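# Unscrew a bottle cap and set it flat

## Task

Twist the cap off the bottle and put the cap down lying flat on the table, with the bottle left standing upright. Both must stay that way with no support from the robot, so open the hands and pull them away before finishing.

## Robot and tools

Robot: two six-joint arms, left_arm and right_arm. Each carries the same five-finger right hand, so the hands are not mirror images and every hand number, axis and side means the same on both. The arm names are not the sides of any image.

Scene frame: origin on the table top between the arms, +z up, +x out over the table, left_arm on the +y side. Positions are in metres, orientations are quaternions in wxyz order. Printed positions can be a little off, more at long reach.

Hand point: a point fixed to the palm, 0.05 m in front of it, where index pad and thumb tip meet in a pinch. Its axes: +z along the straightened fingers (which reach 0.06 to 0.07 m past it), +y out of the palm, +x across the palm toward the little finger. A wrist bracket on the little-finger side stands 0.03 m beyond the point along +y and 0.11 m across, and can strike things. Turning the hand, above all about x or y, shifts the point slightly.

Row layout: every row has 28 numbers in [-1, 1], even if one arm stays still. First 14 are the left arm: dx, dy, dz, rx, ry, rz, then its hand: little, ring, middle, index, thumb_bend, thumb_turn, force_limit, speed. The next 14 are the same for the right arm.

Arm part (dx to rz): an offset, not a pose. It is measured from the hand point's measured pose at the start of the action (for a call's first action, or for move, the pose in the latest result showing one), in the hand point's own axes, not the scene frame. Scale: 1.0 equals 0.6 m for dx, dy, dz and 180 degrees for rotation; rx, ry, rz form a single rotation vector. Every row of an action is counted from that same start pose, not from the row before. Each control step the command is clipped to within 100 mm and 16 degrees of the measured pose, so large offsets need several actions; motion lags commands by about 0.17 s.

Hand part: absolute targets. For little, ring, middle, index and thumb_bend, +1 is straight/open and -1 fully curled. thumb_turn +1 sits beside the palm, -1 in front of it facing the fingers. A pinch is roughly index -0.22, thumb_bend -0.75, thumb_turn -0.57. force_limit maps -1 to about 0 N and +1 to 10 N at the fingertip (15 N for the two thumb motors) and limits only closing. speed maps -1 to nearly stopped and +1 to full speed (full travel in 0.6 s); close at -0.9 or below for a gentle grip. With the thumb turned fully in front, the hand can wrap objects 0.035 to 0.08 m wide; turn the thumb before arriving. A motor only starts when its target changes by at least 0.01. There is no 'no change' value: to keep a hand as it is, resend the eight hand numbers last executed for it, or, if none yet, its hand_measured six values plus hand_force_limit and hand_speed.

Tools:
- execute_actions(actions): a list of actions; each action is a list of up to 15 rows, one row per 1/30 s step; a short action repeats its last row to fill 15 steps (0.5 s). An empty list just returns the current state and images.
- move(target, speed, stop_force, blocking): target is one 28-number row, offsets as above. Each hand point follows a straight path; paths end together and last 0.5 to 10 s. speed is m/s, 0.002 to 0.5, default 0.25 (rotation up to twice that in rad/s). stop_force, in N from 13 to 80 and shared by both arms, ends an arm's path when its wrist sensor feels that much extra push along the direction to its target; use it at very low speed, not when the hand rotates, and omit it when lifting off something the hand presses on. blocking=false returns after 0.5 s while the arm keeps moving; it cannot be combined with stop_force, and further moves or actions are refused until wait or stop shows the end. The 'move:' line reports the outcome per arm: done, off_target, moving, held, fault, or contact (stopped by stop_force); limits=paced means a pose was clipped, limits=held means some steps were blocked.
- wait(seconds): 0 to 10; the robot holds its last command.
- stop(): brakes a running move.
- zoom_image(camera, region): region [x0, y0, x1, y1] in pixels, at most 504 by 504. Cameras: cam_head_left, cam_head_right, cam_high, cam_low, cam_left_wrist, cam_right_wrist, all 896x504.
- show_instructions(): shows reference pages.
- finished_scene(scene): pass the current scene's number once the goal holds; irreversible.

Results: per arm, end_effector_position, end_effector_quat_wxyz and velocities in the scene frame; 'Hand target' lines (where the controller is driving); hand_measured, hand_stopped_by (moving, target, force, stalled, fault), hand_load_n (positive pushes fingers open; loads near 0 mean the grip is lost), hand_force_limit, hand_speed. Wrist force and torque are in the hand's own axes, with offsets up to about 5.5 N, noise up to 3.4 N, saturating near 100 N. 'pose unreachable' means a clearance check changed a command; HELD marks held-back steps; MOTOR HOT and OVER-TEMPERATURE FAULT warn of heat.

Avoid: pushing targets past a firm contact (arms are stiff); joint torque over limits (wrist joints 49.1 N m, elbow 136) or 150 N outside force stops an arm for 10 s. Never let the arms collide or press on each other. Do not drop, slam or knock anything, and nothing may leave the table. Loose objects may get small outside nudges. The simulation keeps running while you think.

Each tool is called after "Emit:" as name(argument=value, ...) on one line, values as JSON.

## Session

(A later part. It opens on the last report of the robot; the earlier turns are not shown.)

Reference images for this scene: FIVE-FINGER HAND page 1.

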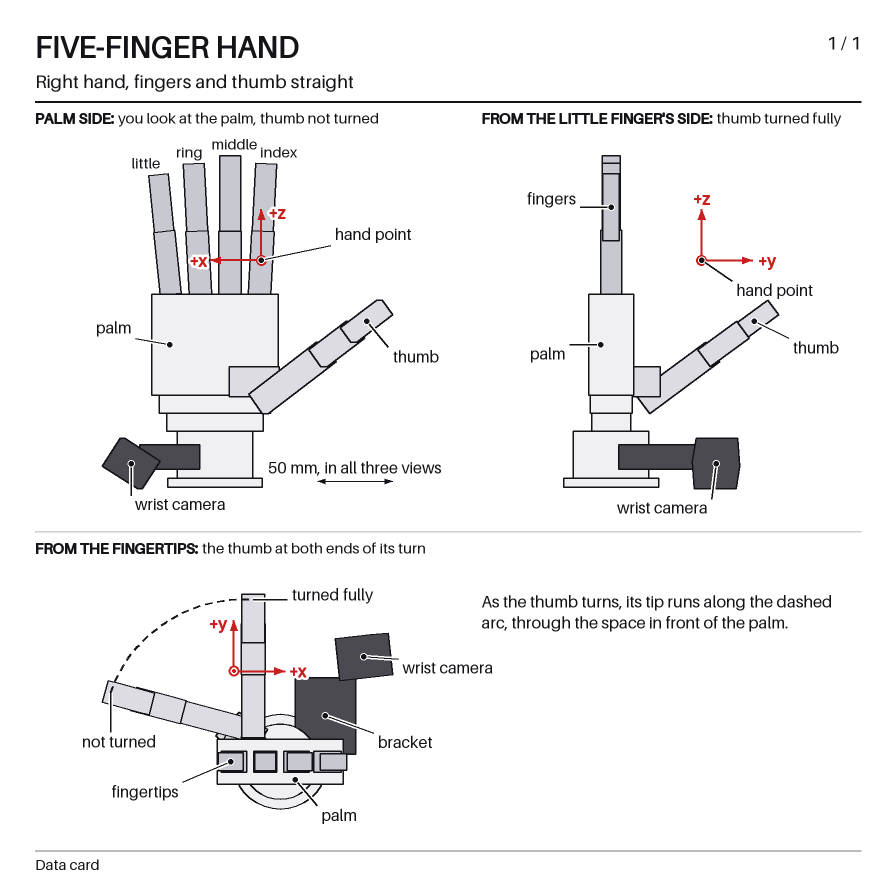

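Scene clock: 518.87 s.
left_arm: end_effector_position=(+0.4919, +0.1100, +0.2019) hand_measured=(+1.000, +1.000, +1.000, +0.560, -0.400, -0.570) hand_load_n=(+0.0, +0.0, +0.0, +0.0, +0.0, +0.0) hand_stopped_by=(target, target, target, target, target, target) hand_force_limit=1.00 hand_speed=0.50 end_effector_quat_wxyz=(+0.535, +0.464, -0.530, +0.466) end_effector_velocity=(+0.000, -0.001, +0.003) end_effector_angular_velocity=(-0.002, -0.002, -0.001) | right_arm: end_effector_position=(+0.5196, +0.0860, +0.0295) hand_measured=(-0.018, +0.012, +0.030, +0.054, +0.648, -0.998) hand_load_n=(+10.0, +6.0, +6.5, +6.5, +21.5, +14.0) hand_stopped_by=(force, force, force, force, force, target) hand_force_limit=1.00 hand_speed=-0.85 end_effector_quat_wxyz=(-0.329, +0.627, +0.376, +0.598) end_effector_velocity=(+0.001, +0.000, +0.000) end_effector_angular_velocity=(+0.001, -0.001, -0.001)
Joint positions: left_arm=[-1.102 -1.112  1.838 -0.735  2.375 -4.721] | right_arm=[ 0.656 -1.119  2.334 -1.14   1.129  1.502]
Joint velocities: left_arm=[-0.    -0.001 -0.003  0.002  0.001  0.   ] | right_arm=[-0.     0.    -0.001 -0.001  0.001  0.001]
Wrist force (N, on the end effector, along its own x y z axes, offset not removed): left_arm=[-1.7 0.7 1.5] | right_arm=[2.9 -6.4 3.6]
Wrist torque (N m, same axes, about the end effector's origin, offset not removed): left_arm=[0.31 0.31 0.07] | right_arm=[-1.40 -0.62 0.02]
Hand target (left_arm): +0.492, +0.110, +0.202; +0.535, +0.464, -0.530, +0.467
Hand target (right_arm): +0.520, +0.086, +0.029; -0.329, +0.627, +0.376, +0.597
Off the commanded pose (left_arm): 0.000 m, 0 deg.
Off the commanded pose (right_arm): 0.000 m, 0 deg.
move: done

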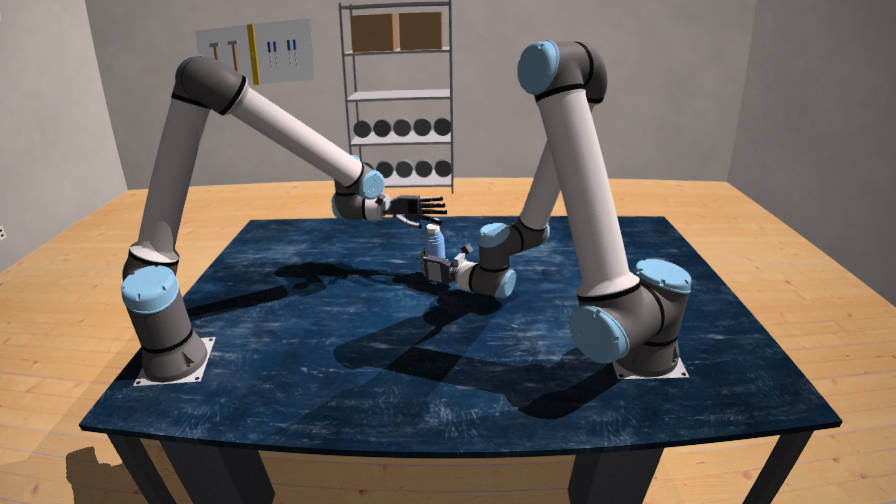

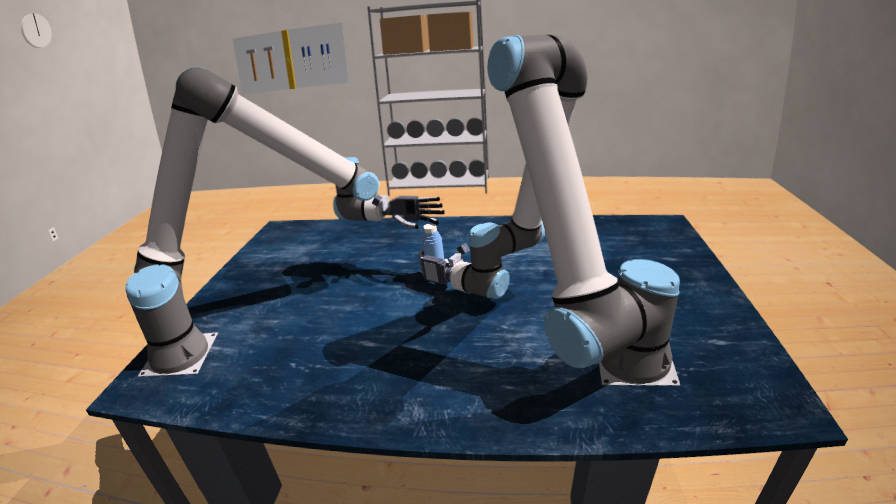

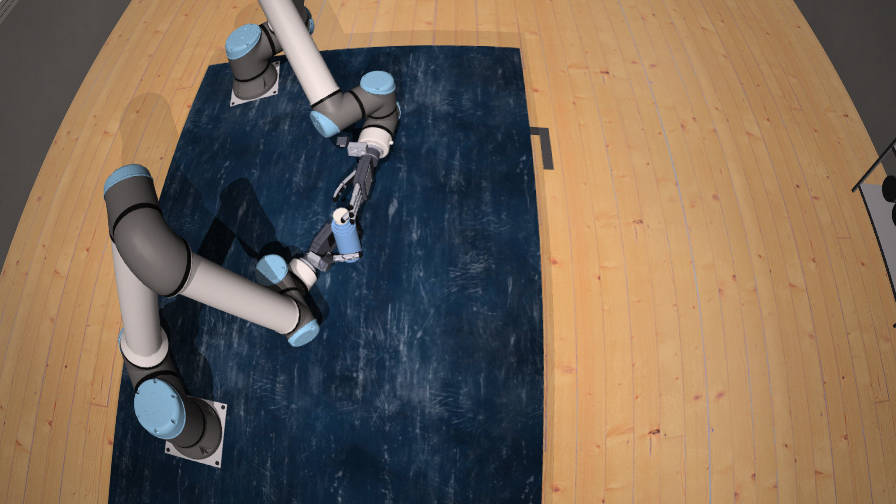

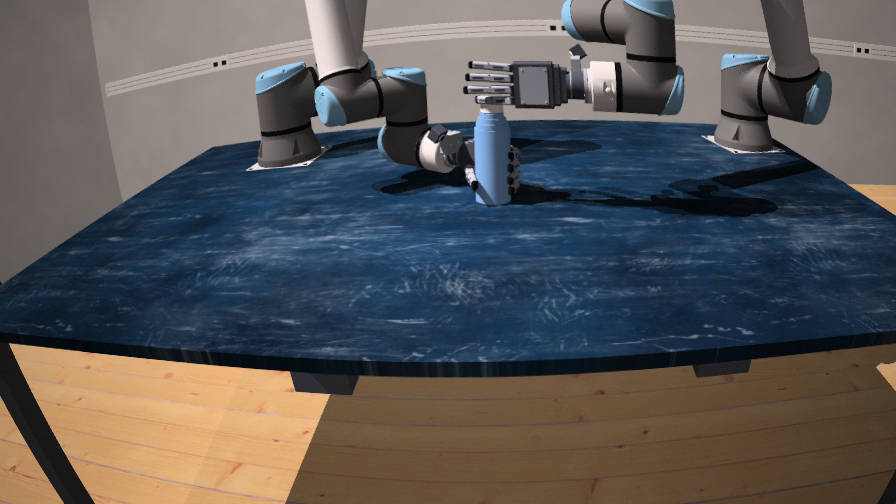

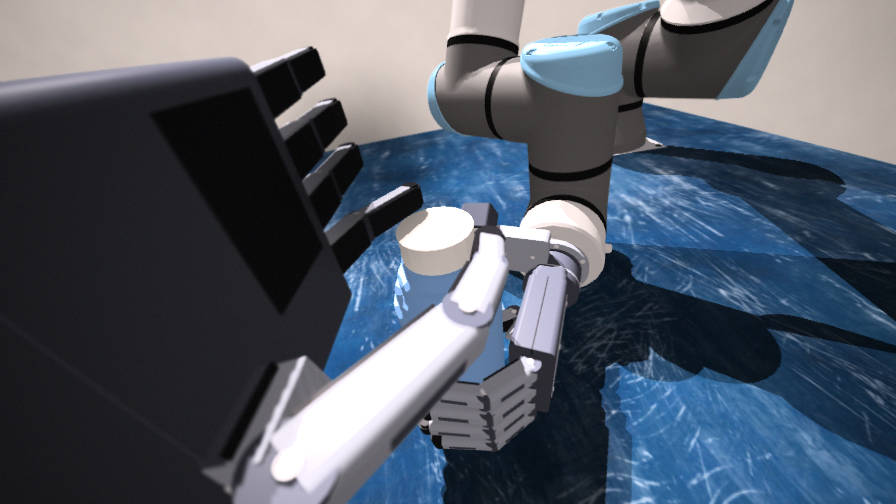

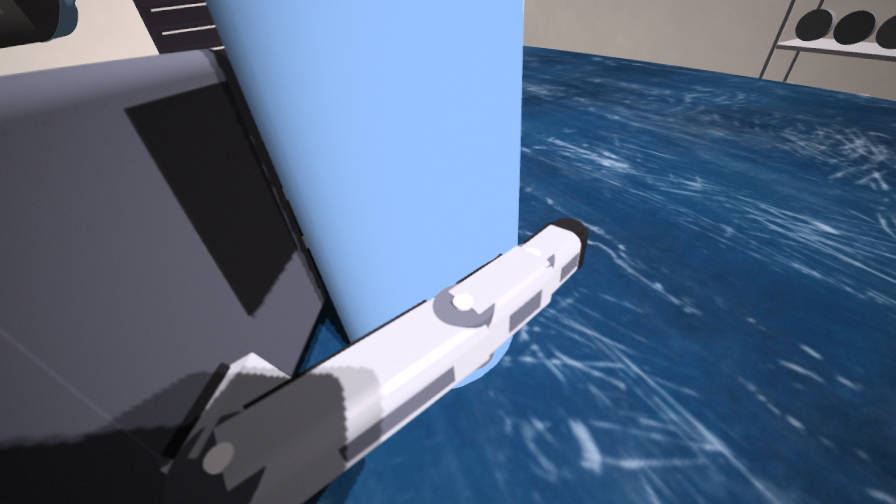

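Emit:
move(target=[0.004,0,0.027,0,0,0,1,1,1,0.9,-0.4,-0.57,1,0.5, 0,0,0,0,0,0,-0.95,-0.95,-0.95,-0.95,-0.3,-1,1,-0.85], speed=0.04)

Emit:
zoom_image(camera="cam_high", region=[270,130,430,290])

Scene clock: 552.10 s.
left_arm: end_effector_position=(+0.4898, +0.0941, +0.2044) hand_measured=(+1.000, +1.000, +1.000, +0.900, -0.400, -0.570) hand_load_n=(+0.0, +0.0, +0.0, +0.0, +0.0, +0.0) hand_stopped_by=(target, target, target, target, target, target) hand_force_limit=1.00 hand_speed=0.50 end_effector_quat_wxyz=(+0.535, +0.464, -0.530, +0.466) end_effector_velocity=(-0.001, -0.002, +0.001) end_effector_angular_velocity=(-0.001, +0.000, -0.003) | right_arm: end_effector_position=(+0.5195, +0.0860, +0.0294) hand_measured=(-0.018, +0.012, +0.030, +0.054, +0.648, -0.998) hand_load_n=(+10.0, +6.0, +6.5, +6.5, +21.5, +14.0) hand_stopped_by=(force, force, force, force, force, target) hand_force_limit=1.00 hand_speed=-0.85 end_effector_quat_wxyz=(-0.329, +0.627, +0.376, +0.597) end_effector_velocity=(+0.000, +0.000, -0.000) end_effector_angular_velocity=(+0.001, +0.001, +0.001)
Joint positions: left_arm=[-1.118 -1.104  1.819 -0.724  2.359 -4.721] | right_arm=[ 0.656 -1.119  2.335 -1.14   1.129  1.502]
Joint velocities: left_arm=[-0.003  0.001 -0.002 -0.    -0.    -0.001] | right_arm=[ 0.     0.001 -0.001 -0.    -0.001  0.001]
Wrist force (N, on the end effector, along its own x y z axes, offset not removed): left_arm=[0.9 -0.3 0.8] | right_arm=[3.6 -5.2 -6.0]
Wrist torque (N m, same axes, about the end effector's origin, offset not removed): left_arm=[-0.04 -0.37 0.30] | right_arm=[-0.48 -0.19 -0.05]
Hand target (left_arm): +0.490, +0.094, +0.204; +0.535, +0.464, -0.530, +0.466
Hand target (right_arm): +0.520, +0.086, +0.029; -0.329, +0.627, +0.376, +0.598
Off the commanded pose (left_arm): 0.000 m, 0 deg.
Off the commanded pose (right_arm): 0.000 m, 0 deg.
move: done

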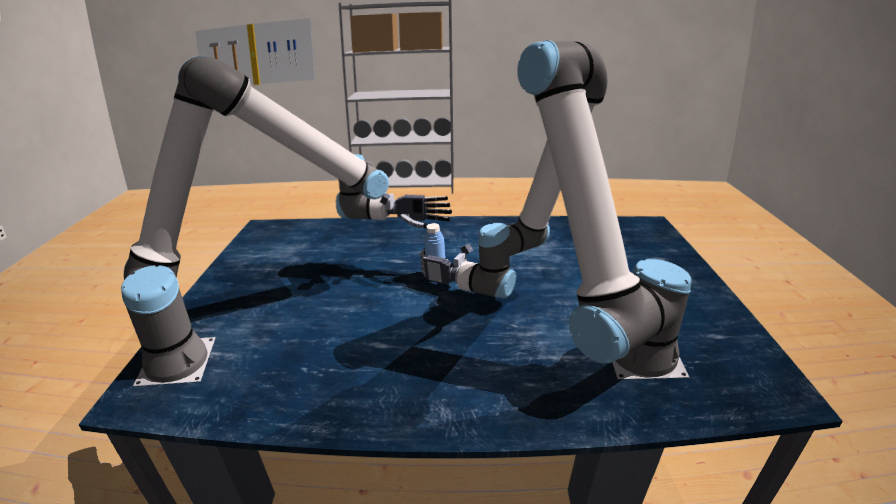

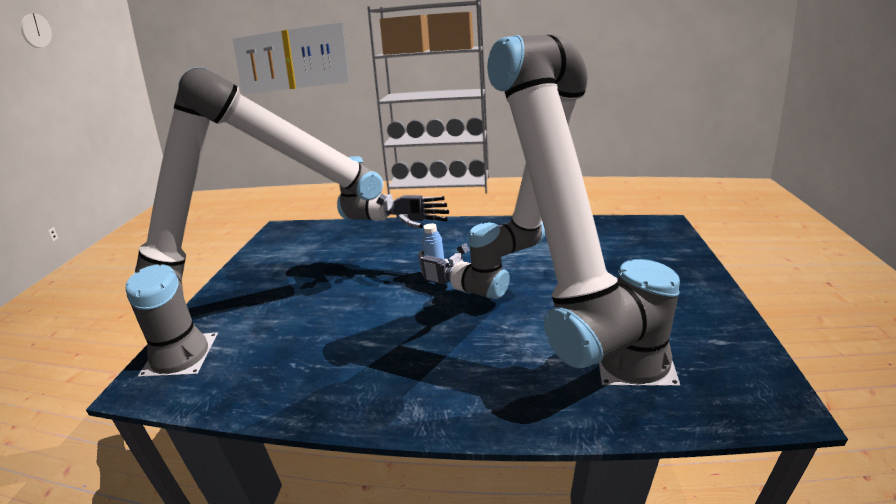

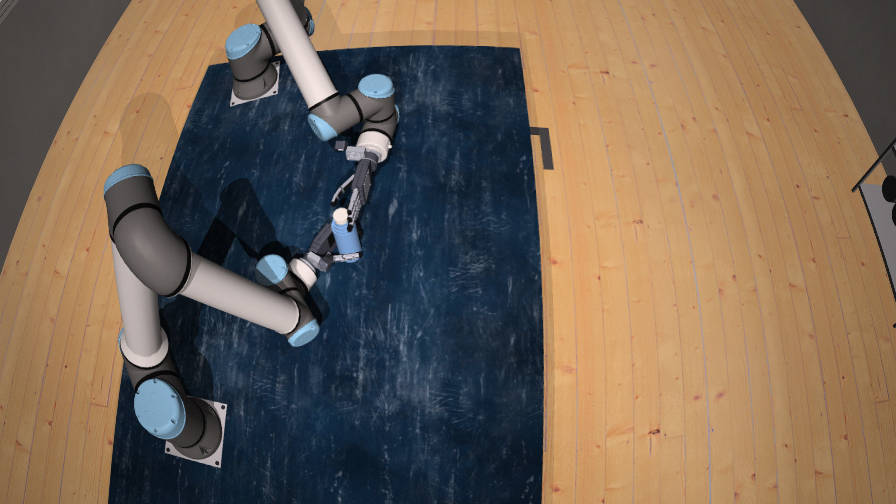

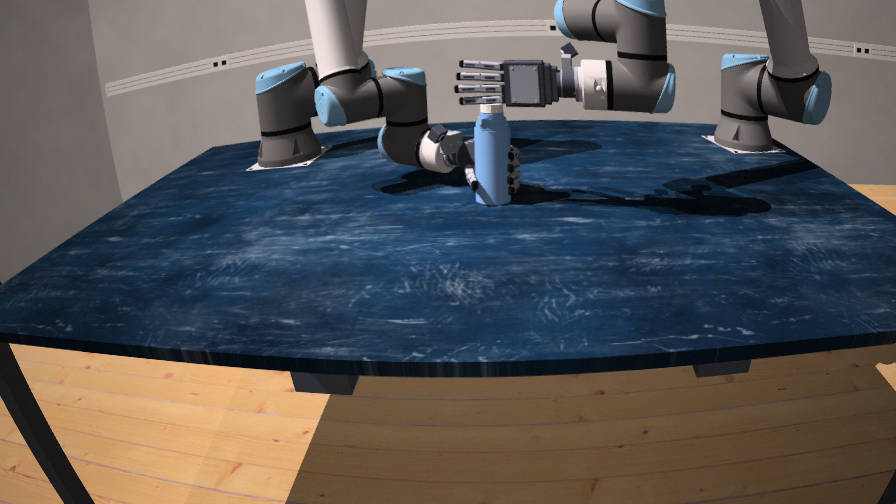

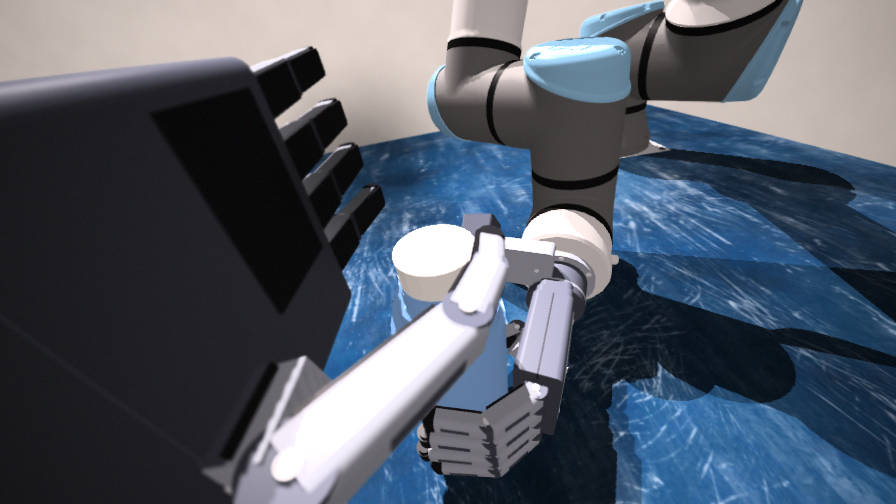

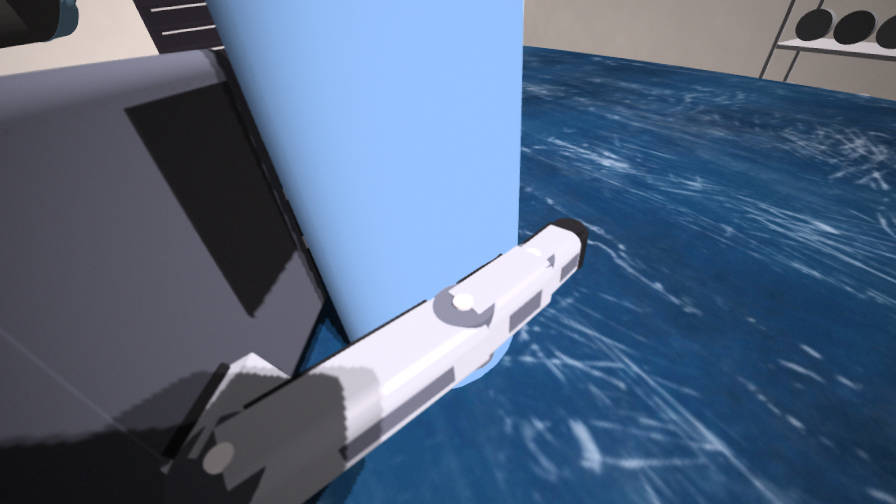

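Region (270, 130, 430, 290) of cam_high's 896x504 image, scaled by 3.150, with more detail than that image has.

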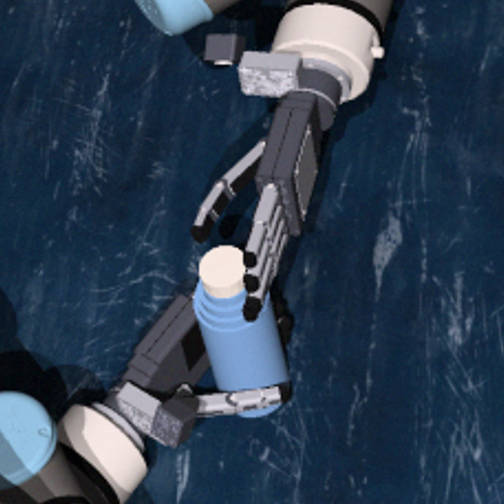

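Emit:
move(target=[-0.019,0,0,0,0,0,1,1,1,0.9,-0.4,-0.57,1,0.5, 0,0,0,0,0,0,-0.95,-0.95,-0.95,-0.95,-0.3,-1,1,-0.85], speed=0.012, stop_force=15)

Emit:
zoom_image(camera="cam_high", region=[270,130,430,290])

Emit:
zoom_image(camera="cam_low", region=[420,50,580,180])

Scene clock: 561.67 s.
left_arm: end_effector_position=(+0.4897, +0.0940, +0.1933) hand_measured=(+1.000, +1.000, +1.000, +0.900, -0.400, -0.570) hand_load_n=(+0.0, +0.0, +0.0, +0.0, +0.0, +0.0) hand_stopped_by=(target, target, target, target, target, target) hand_force_limit=1.00 hand_speed=0.50 end_effector_quat_wxyz=(+0.535, +0.464, -0.530, +0.466) end_effector_velocity=(+0.000, +0.000, -0.004) end_effector_angular_velocity=(+0.001, +0.001, +0.000) | right_arm: end_effector_position=(+0.5195, +0.0860, +0.0295) hand_measured=(-0.018, +0.012, +0.030, +0.054, +0.648, -0.998) hand_load_n=(+10.0, +6.0, +6.5, +6.5, +21.5, +14.0) hand_stopped_by=(force, force, force, force, force, target) hand_force_limit=1.00 hand_speed=-0.85 end_effector_quat_wxyz=(-0.329, +0.627, +0.376, +0.598) end_effector_velocity=(-0.000, -0.000, -0.000) end_effector_angular_velocity=(-0.001, +0.001, +0.001)
Joint positions: left_arm=[-1.118 -1.092  1.825 -0.742  2.359 -4.721] | right_arm=[ 0.656 -1.119  2.334 -1.14   1.129  1.502]
Joint velocities: left_arm=[ 0.     0.004  0.001 -0.004 -0.    -0.   ] | right_arm=[ 0.    -0.     0.001  0.    -0.001 -0.   ]
Wrist force (N, on the end effector, along its own x y z axes, offset not removed): left_arm=[0.3 1.3 4.3] | right_arm=[2.6 4.4 2.0]
Wrist torque (N m, same axes, about the end effector's origin, offset not removed): left_arm=[0.22 -0.27 0.34] | right_arm=[0.65 -0.55 0.11]
Hand target (left_arm): +0.490, +0.094, +0.193; +0.535, +0.464, -0.530, +0.466
Hand target (right_arm): +0.520, +0.086, +0.029; -0.329, +0.627, +0.376, +0.597
Off the commanded pose (left_arm): 0.000 m, 0 deg.
Off the commanded pose (right_arm): 0.000 m, 0 deg.
move: done

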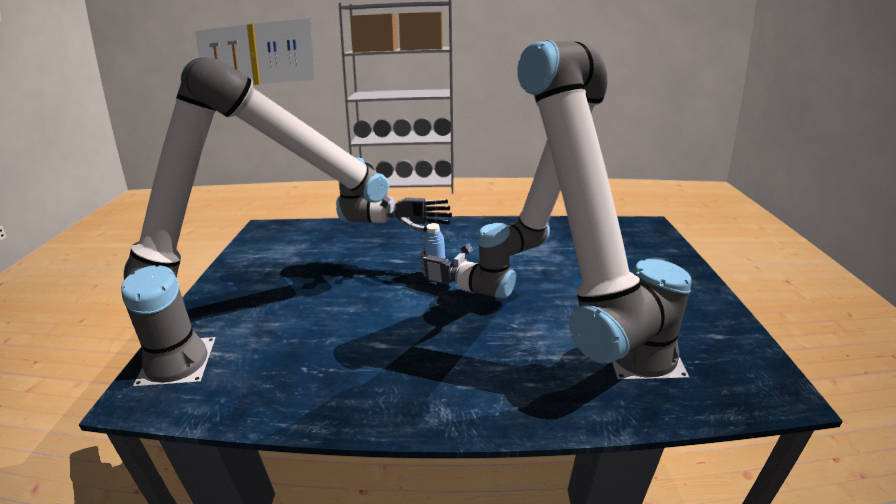

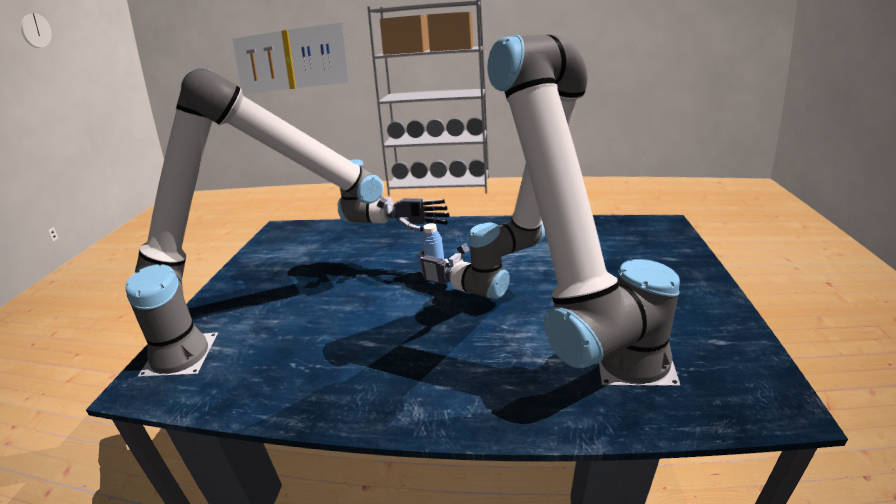

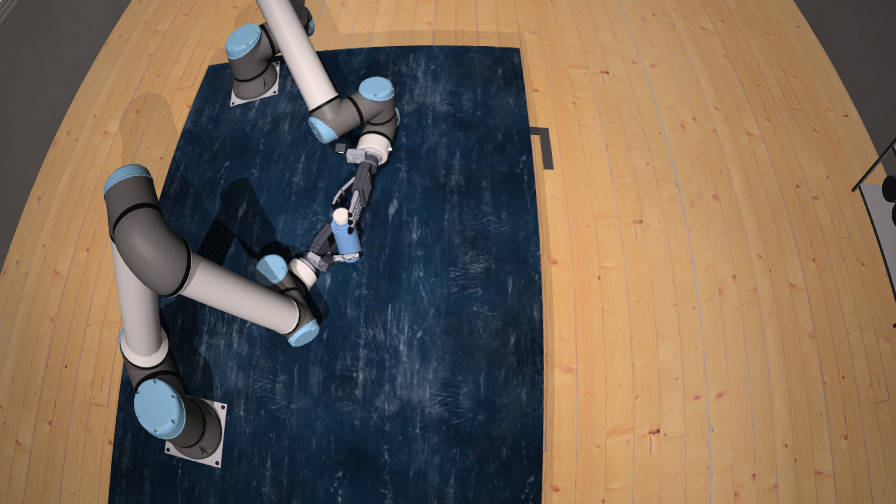

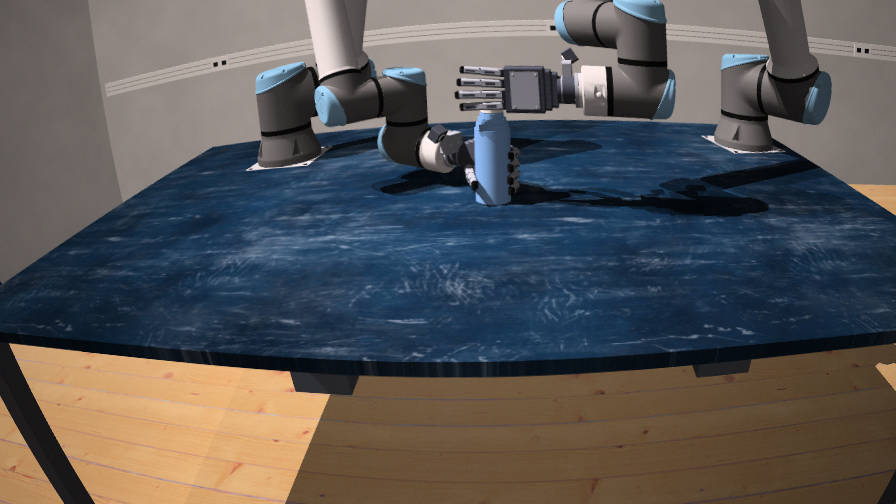

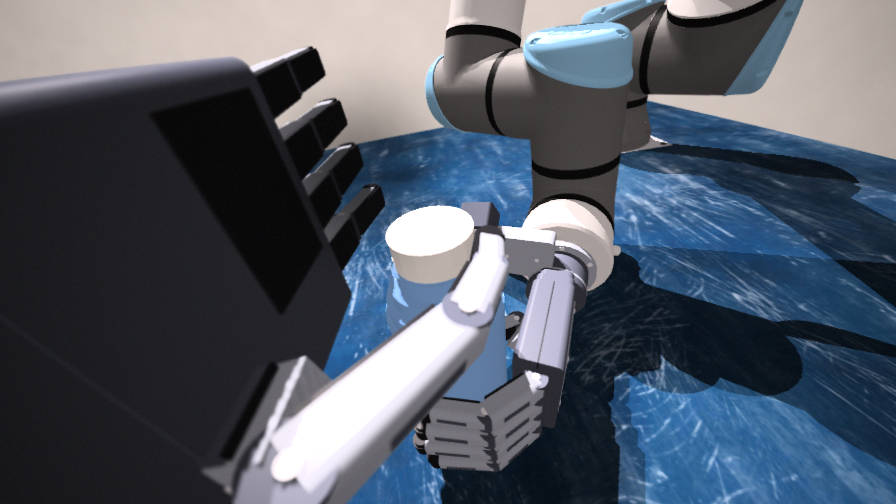

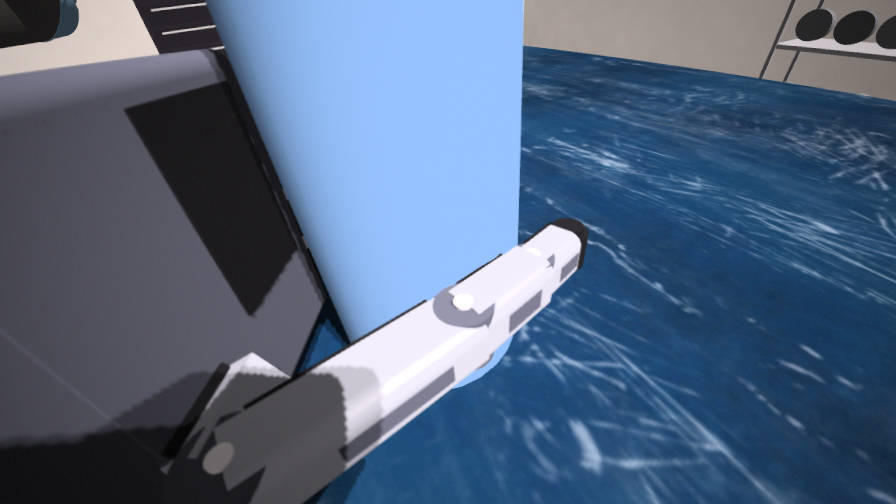

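Region (270, 130, 430, 290) of cam_high's 896x504 image, scaled by 3.150, with more detail than that image has.

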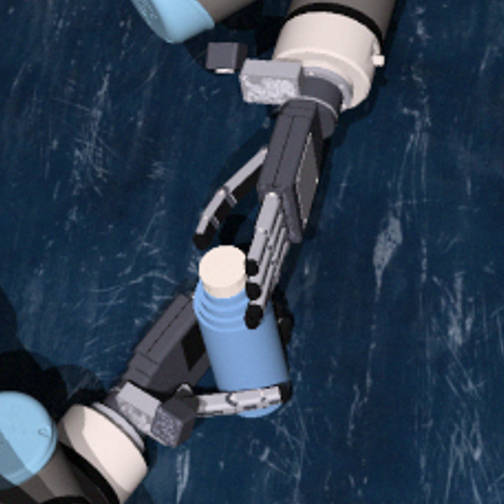

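Region (420, 50, 580, 180) of cam_low's 896x504 image, scaled by 3.150, with more detail than that image has; it fills the top 410 rows of this view, and the rest is white.

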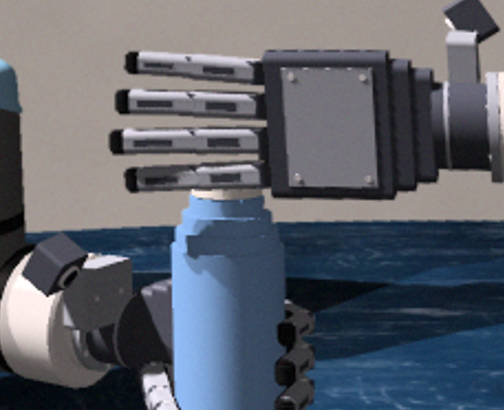

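Emit:
move(target=[0,-0.004,0,0,0,0,1,1,1,-0.55,-0.9,-0.57,0.7,-0.8, 0,0,0,0,0,0,-0.95,-0.95,-0.95,-0.95,-0.3,-1,1,-0.85], speed=0.02)

Emit:
zoom_image(camera="cam_high", region=[270,130,430,290])

Scene clock: 574.43 s.
left_arm: end_effector_position=(+0.4921, +0.0937, +0.1933) hand_measured=(+1.000, +1.000, +1.000, +0.428, -0.694, -0.570) hand_load_n=(+0.0, +0.0, +0.0, +10.0, +12.0, -1.0) hand_stopped_by=(target, target, target, force, force, target) hand_force_limit=0.70 hand_speed=-0.80 end_effector_quat_wxyz=(+0.535, +0.464, -0.530, +0.466) end_effector_velocity=(-0.000, -0.000, -0.000) end_effector_angular_velocity=(-0.000, -0.000, -0.001) | right_arm: end_effector_position=(+0.5196, +0.0860, +0.0295) hand_measured=(-0.018, +0.012, +0.030, +0.054, +0.648, -0.998) hand_load_n=(+10.0, +5.5, +6.0, +6.5, +19.5, +11.5) hand_stopped_by=(force, force, force, force, force, target) hand_force_limit=1.00 hand_speed=-0.85 end_effector_quat_wxyz=(-0.329, +0.627, +0.376, +0.598) end_effector_velocity=(-0.000, -0.000, +0.000) end_effector_angular_velocity=(+0.000, -0.000, -0.000)
Joint positions: left_arm=[-1.116 -1.089  1.82  -0.74   2.361 -4.721] | right_arm=[ 0.656 -1.119  2.334 -1.14   1.129  1.502]
Joint velocities: left_arm=[-0.     0.001 -0.001 -0.     0.001 -0.   ] | right_arm=[ 0.    -0.001  0.001 -0.     0.     0.   ]
Wrist force (N, on the end effector, along its own x y z axes, offset not removed): left_arm=[1.4 -2.9 3.5] | right_arm=[-0.6 1.8 -0.3]
Wrist torque (N m, same axes, about the end effector's origin, offset not removed): left_arm=[-0.32 -0.16 -0.01] | right_arm=[0.71 -0.07 -0.08]
Hand target (left_arm): +0.492, +0.094, +0.193; +0.535, +0.464, -0.530, +0.466
Hand target (right_arm): +0.520, +0.086, +0.029; -0.329, +0.627, +0.376, +0.598
Off the commanded pose (left_arm): 0.000 m, 0 deg.
Off the commanded pose (right_arm): 0.000 m, 0 deg.
move: done

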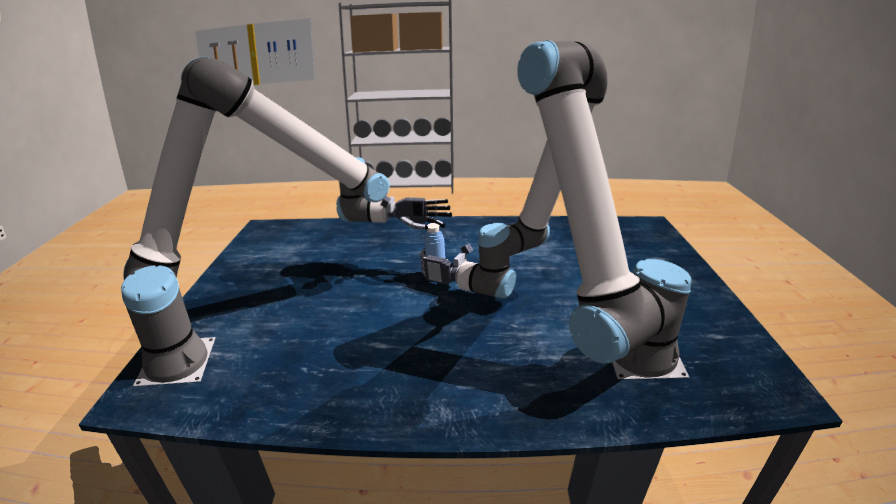

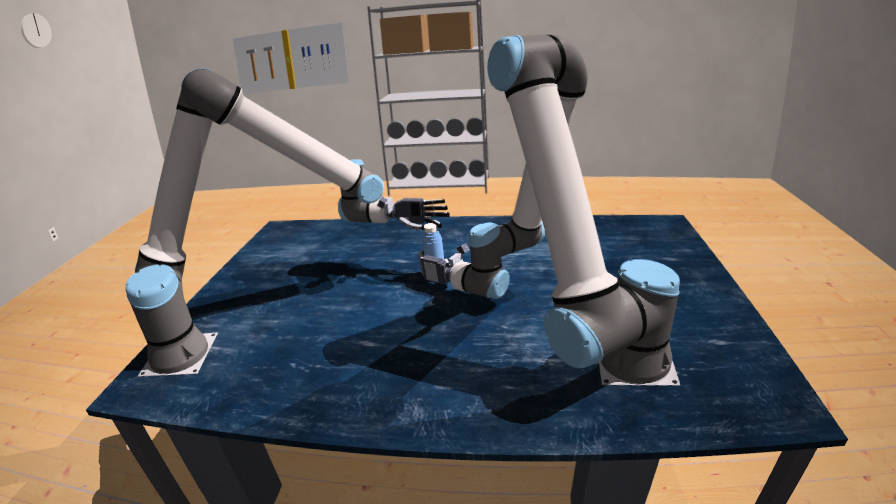

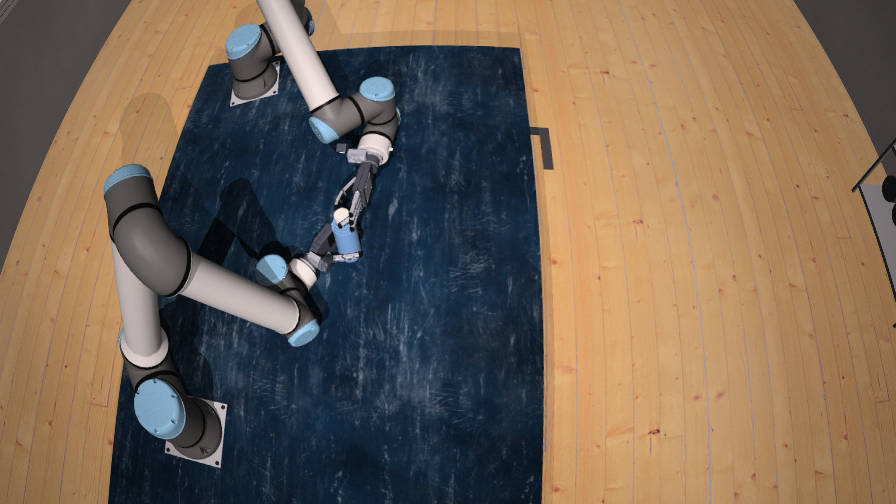

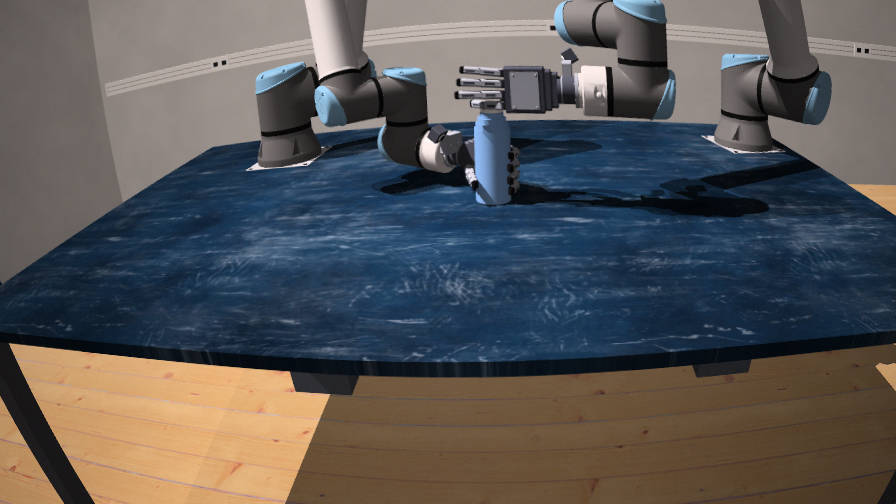

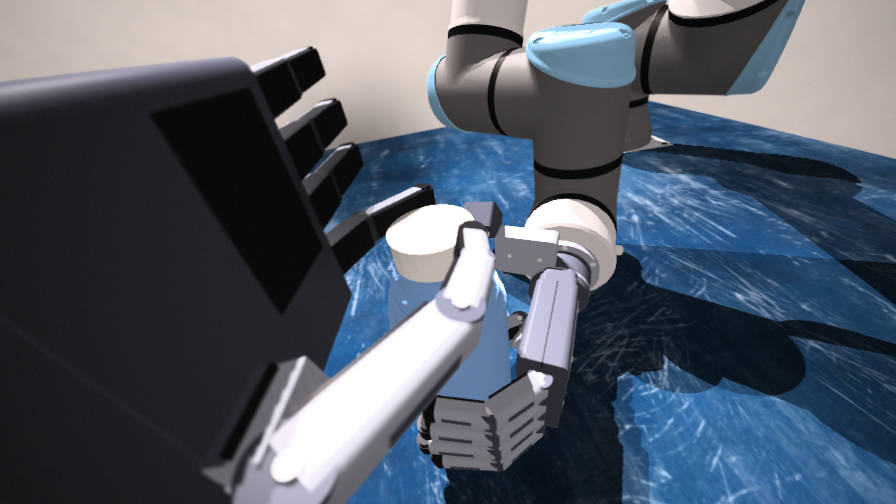

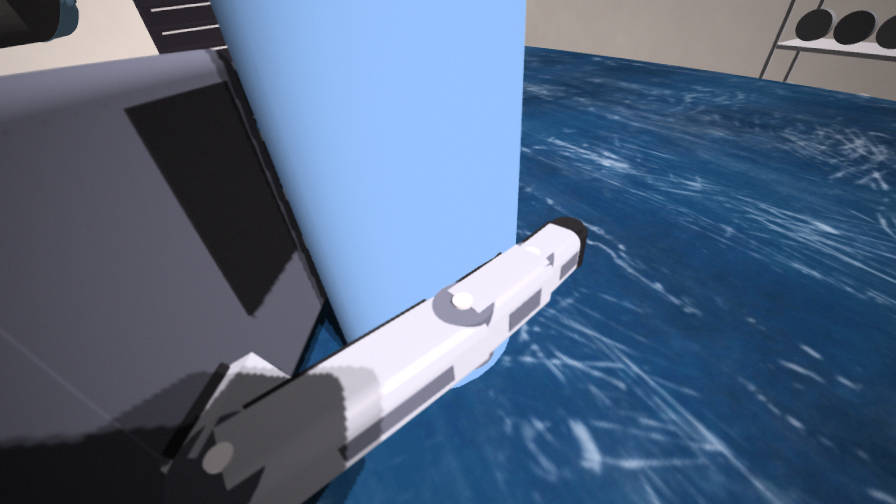

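Region (270, 130, 430, 290) of cam_high's 896x504 image, scaled by 3.150, with more detail than that image has.

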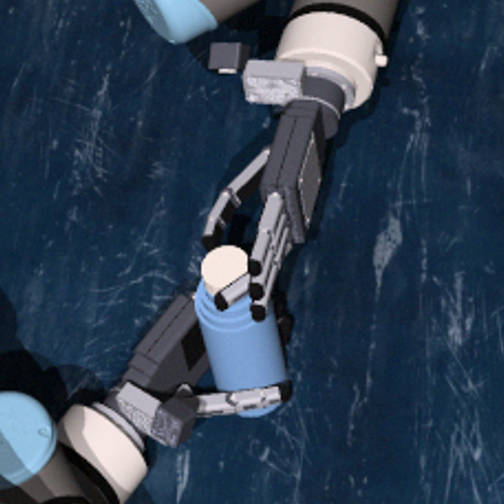

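Emit:
move(target=[0.001,0.0097,0.0173,0.189,0,0,1,1,1,-0.55,-0.9,-0.57,0.7,-0.8, 0,0,0,0,0,0,-0.95,-0.95,-0.95,-0.95,-0.3,-1,1,-0.85], speed=0.2)

Scene clock: 584.53 s.
left_arm: end_effector_position=(+0.4848, +0.0843, +0.1942) hand_measured=(+1.000, +1.000, +1.000, +0.428, -0.694, -0.570) hand_load_n=(+0.0, +0.0, +0.0, +9.5, +12.0, -1.5) hand_stopped_by=(target, target, target, force, force, target) hand_force_limit=0.70 hand_speed=-0.80 end_effector_quat_wxyz=(+0.376, +0.600, -0.371, +0.601) end_effector_velocity=(+0.001, -0.000, -0.001) end_effector_angular_velocity=(+0.002, +0.001, +0.014) | right_arm: end_effector_position=(+0.5195, +0.0860, +0.0295) hand_measured=(-0.018, +0.012, +0.030, +0.054, +0.648, -1.000) hand_load_n=(+10.5, +6.0, +6.0, +5.5, +19.5, +8.5) hand_stopped_by=(force, force, force, force, force, target) hand_force_limit=1.00 hand_speed=-0.85 end_effector_quat_wxyz=(-0.329, +0.627, +0.376, +0.598) end_effector_velocity=(+0.000, +0.000, +0.001) end_effector_angular_velocity=(+0.001, -0.000, +0.000)
Joint positions: left_arm=[-1.336 -1.247  2.069 -0.827  1.548 -4.718] | right_arm=[ 0.656 -1.119  2.334 -1.14   1.129  1.502]
Joint velocities: left_arm=[-0.005 -0.001  0.002  0.    -0.02  -0.   ] | right_arm=[ 0.    -0.001 -0.    -0.    -0.     0.001]
Wrist force (N, on the end effector, along its own x y z axes, offset not removed): left_arm=[-6.4 -0.8 1.5] | right_arm=[4.8 -2.9 -3.5]
Wrist torque (N m, same axes, about the end effector's origin, offset not removed): left_arm=[-0.11 0.70 -0.24] | right_arm=[0.14 -0.66 -0.37]
Hand target (left_arm): +0.485, +0.084, +0.194; +0.376, +0.600, -0.370, +0.601
Hand target (right_arm): +0.520, +0.086, +0.029; -0.329, +0.627, +0.376, +0.598
Off the commanded pose (left_arm): 0.000 m, 0 deg.
Off the commanded pose (right_arm): 0.000 m, 0 deg.
move: done

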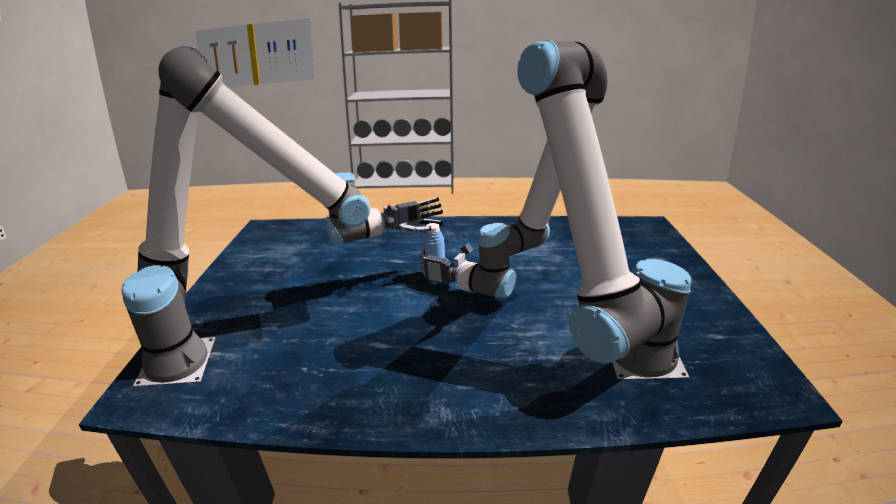

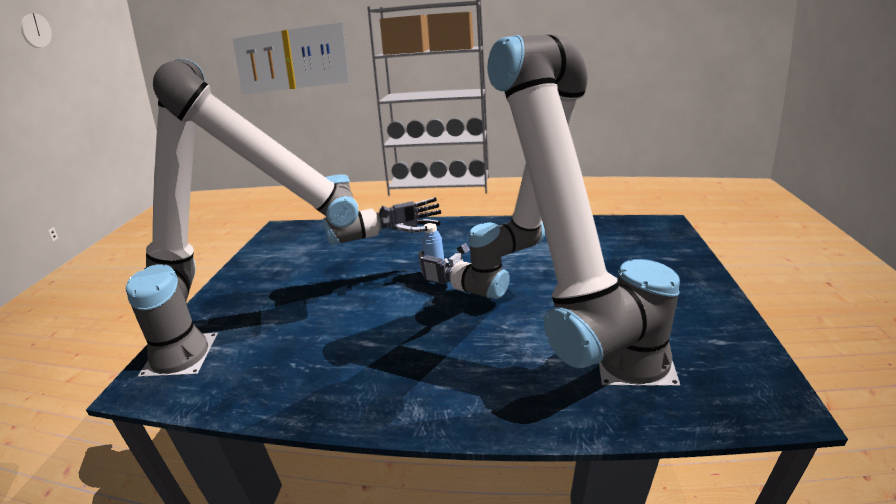

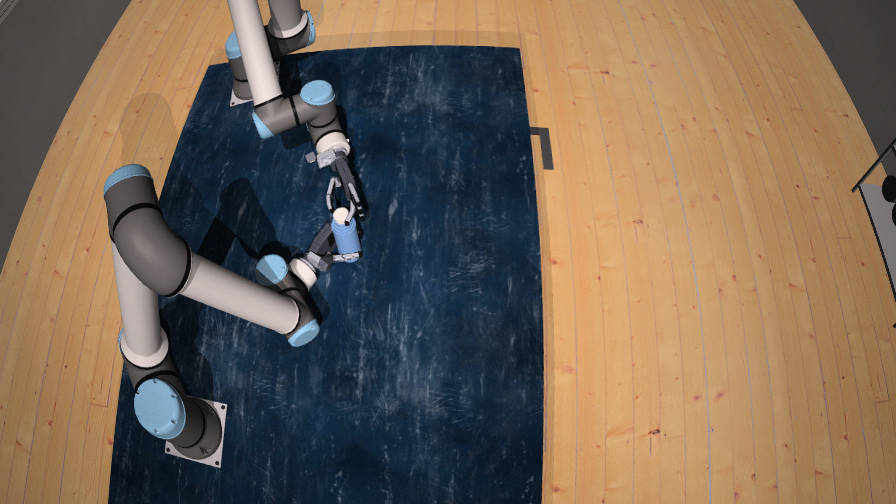

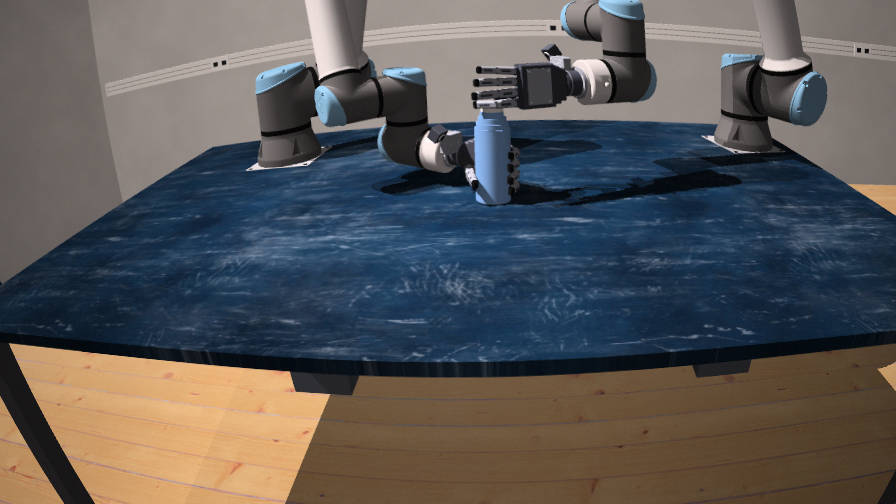

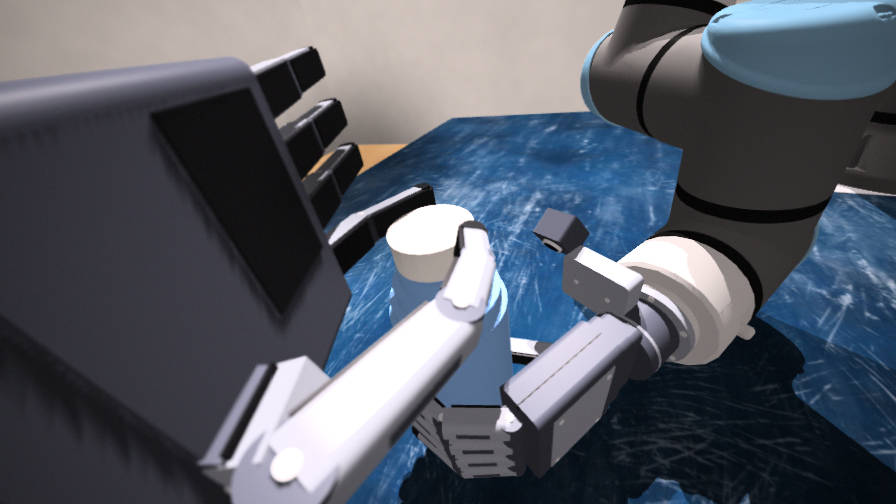

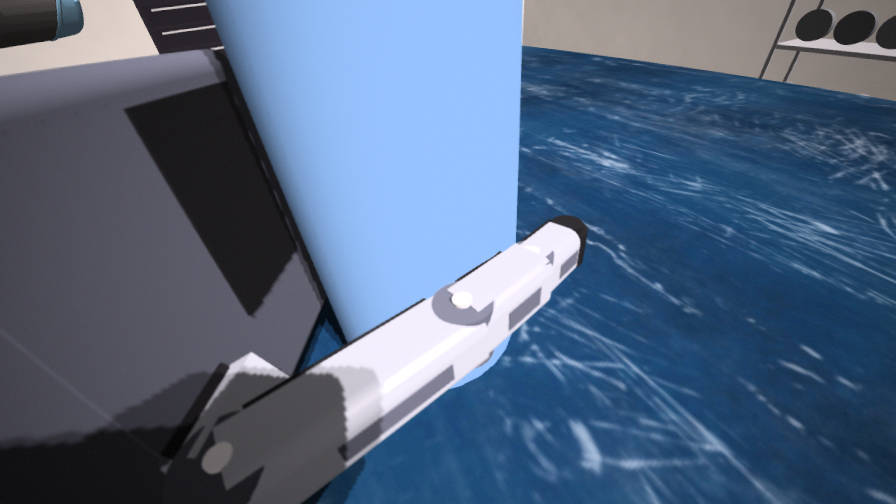

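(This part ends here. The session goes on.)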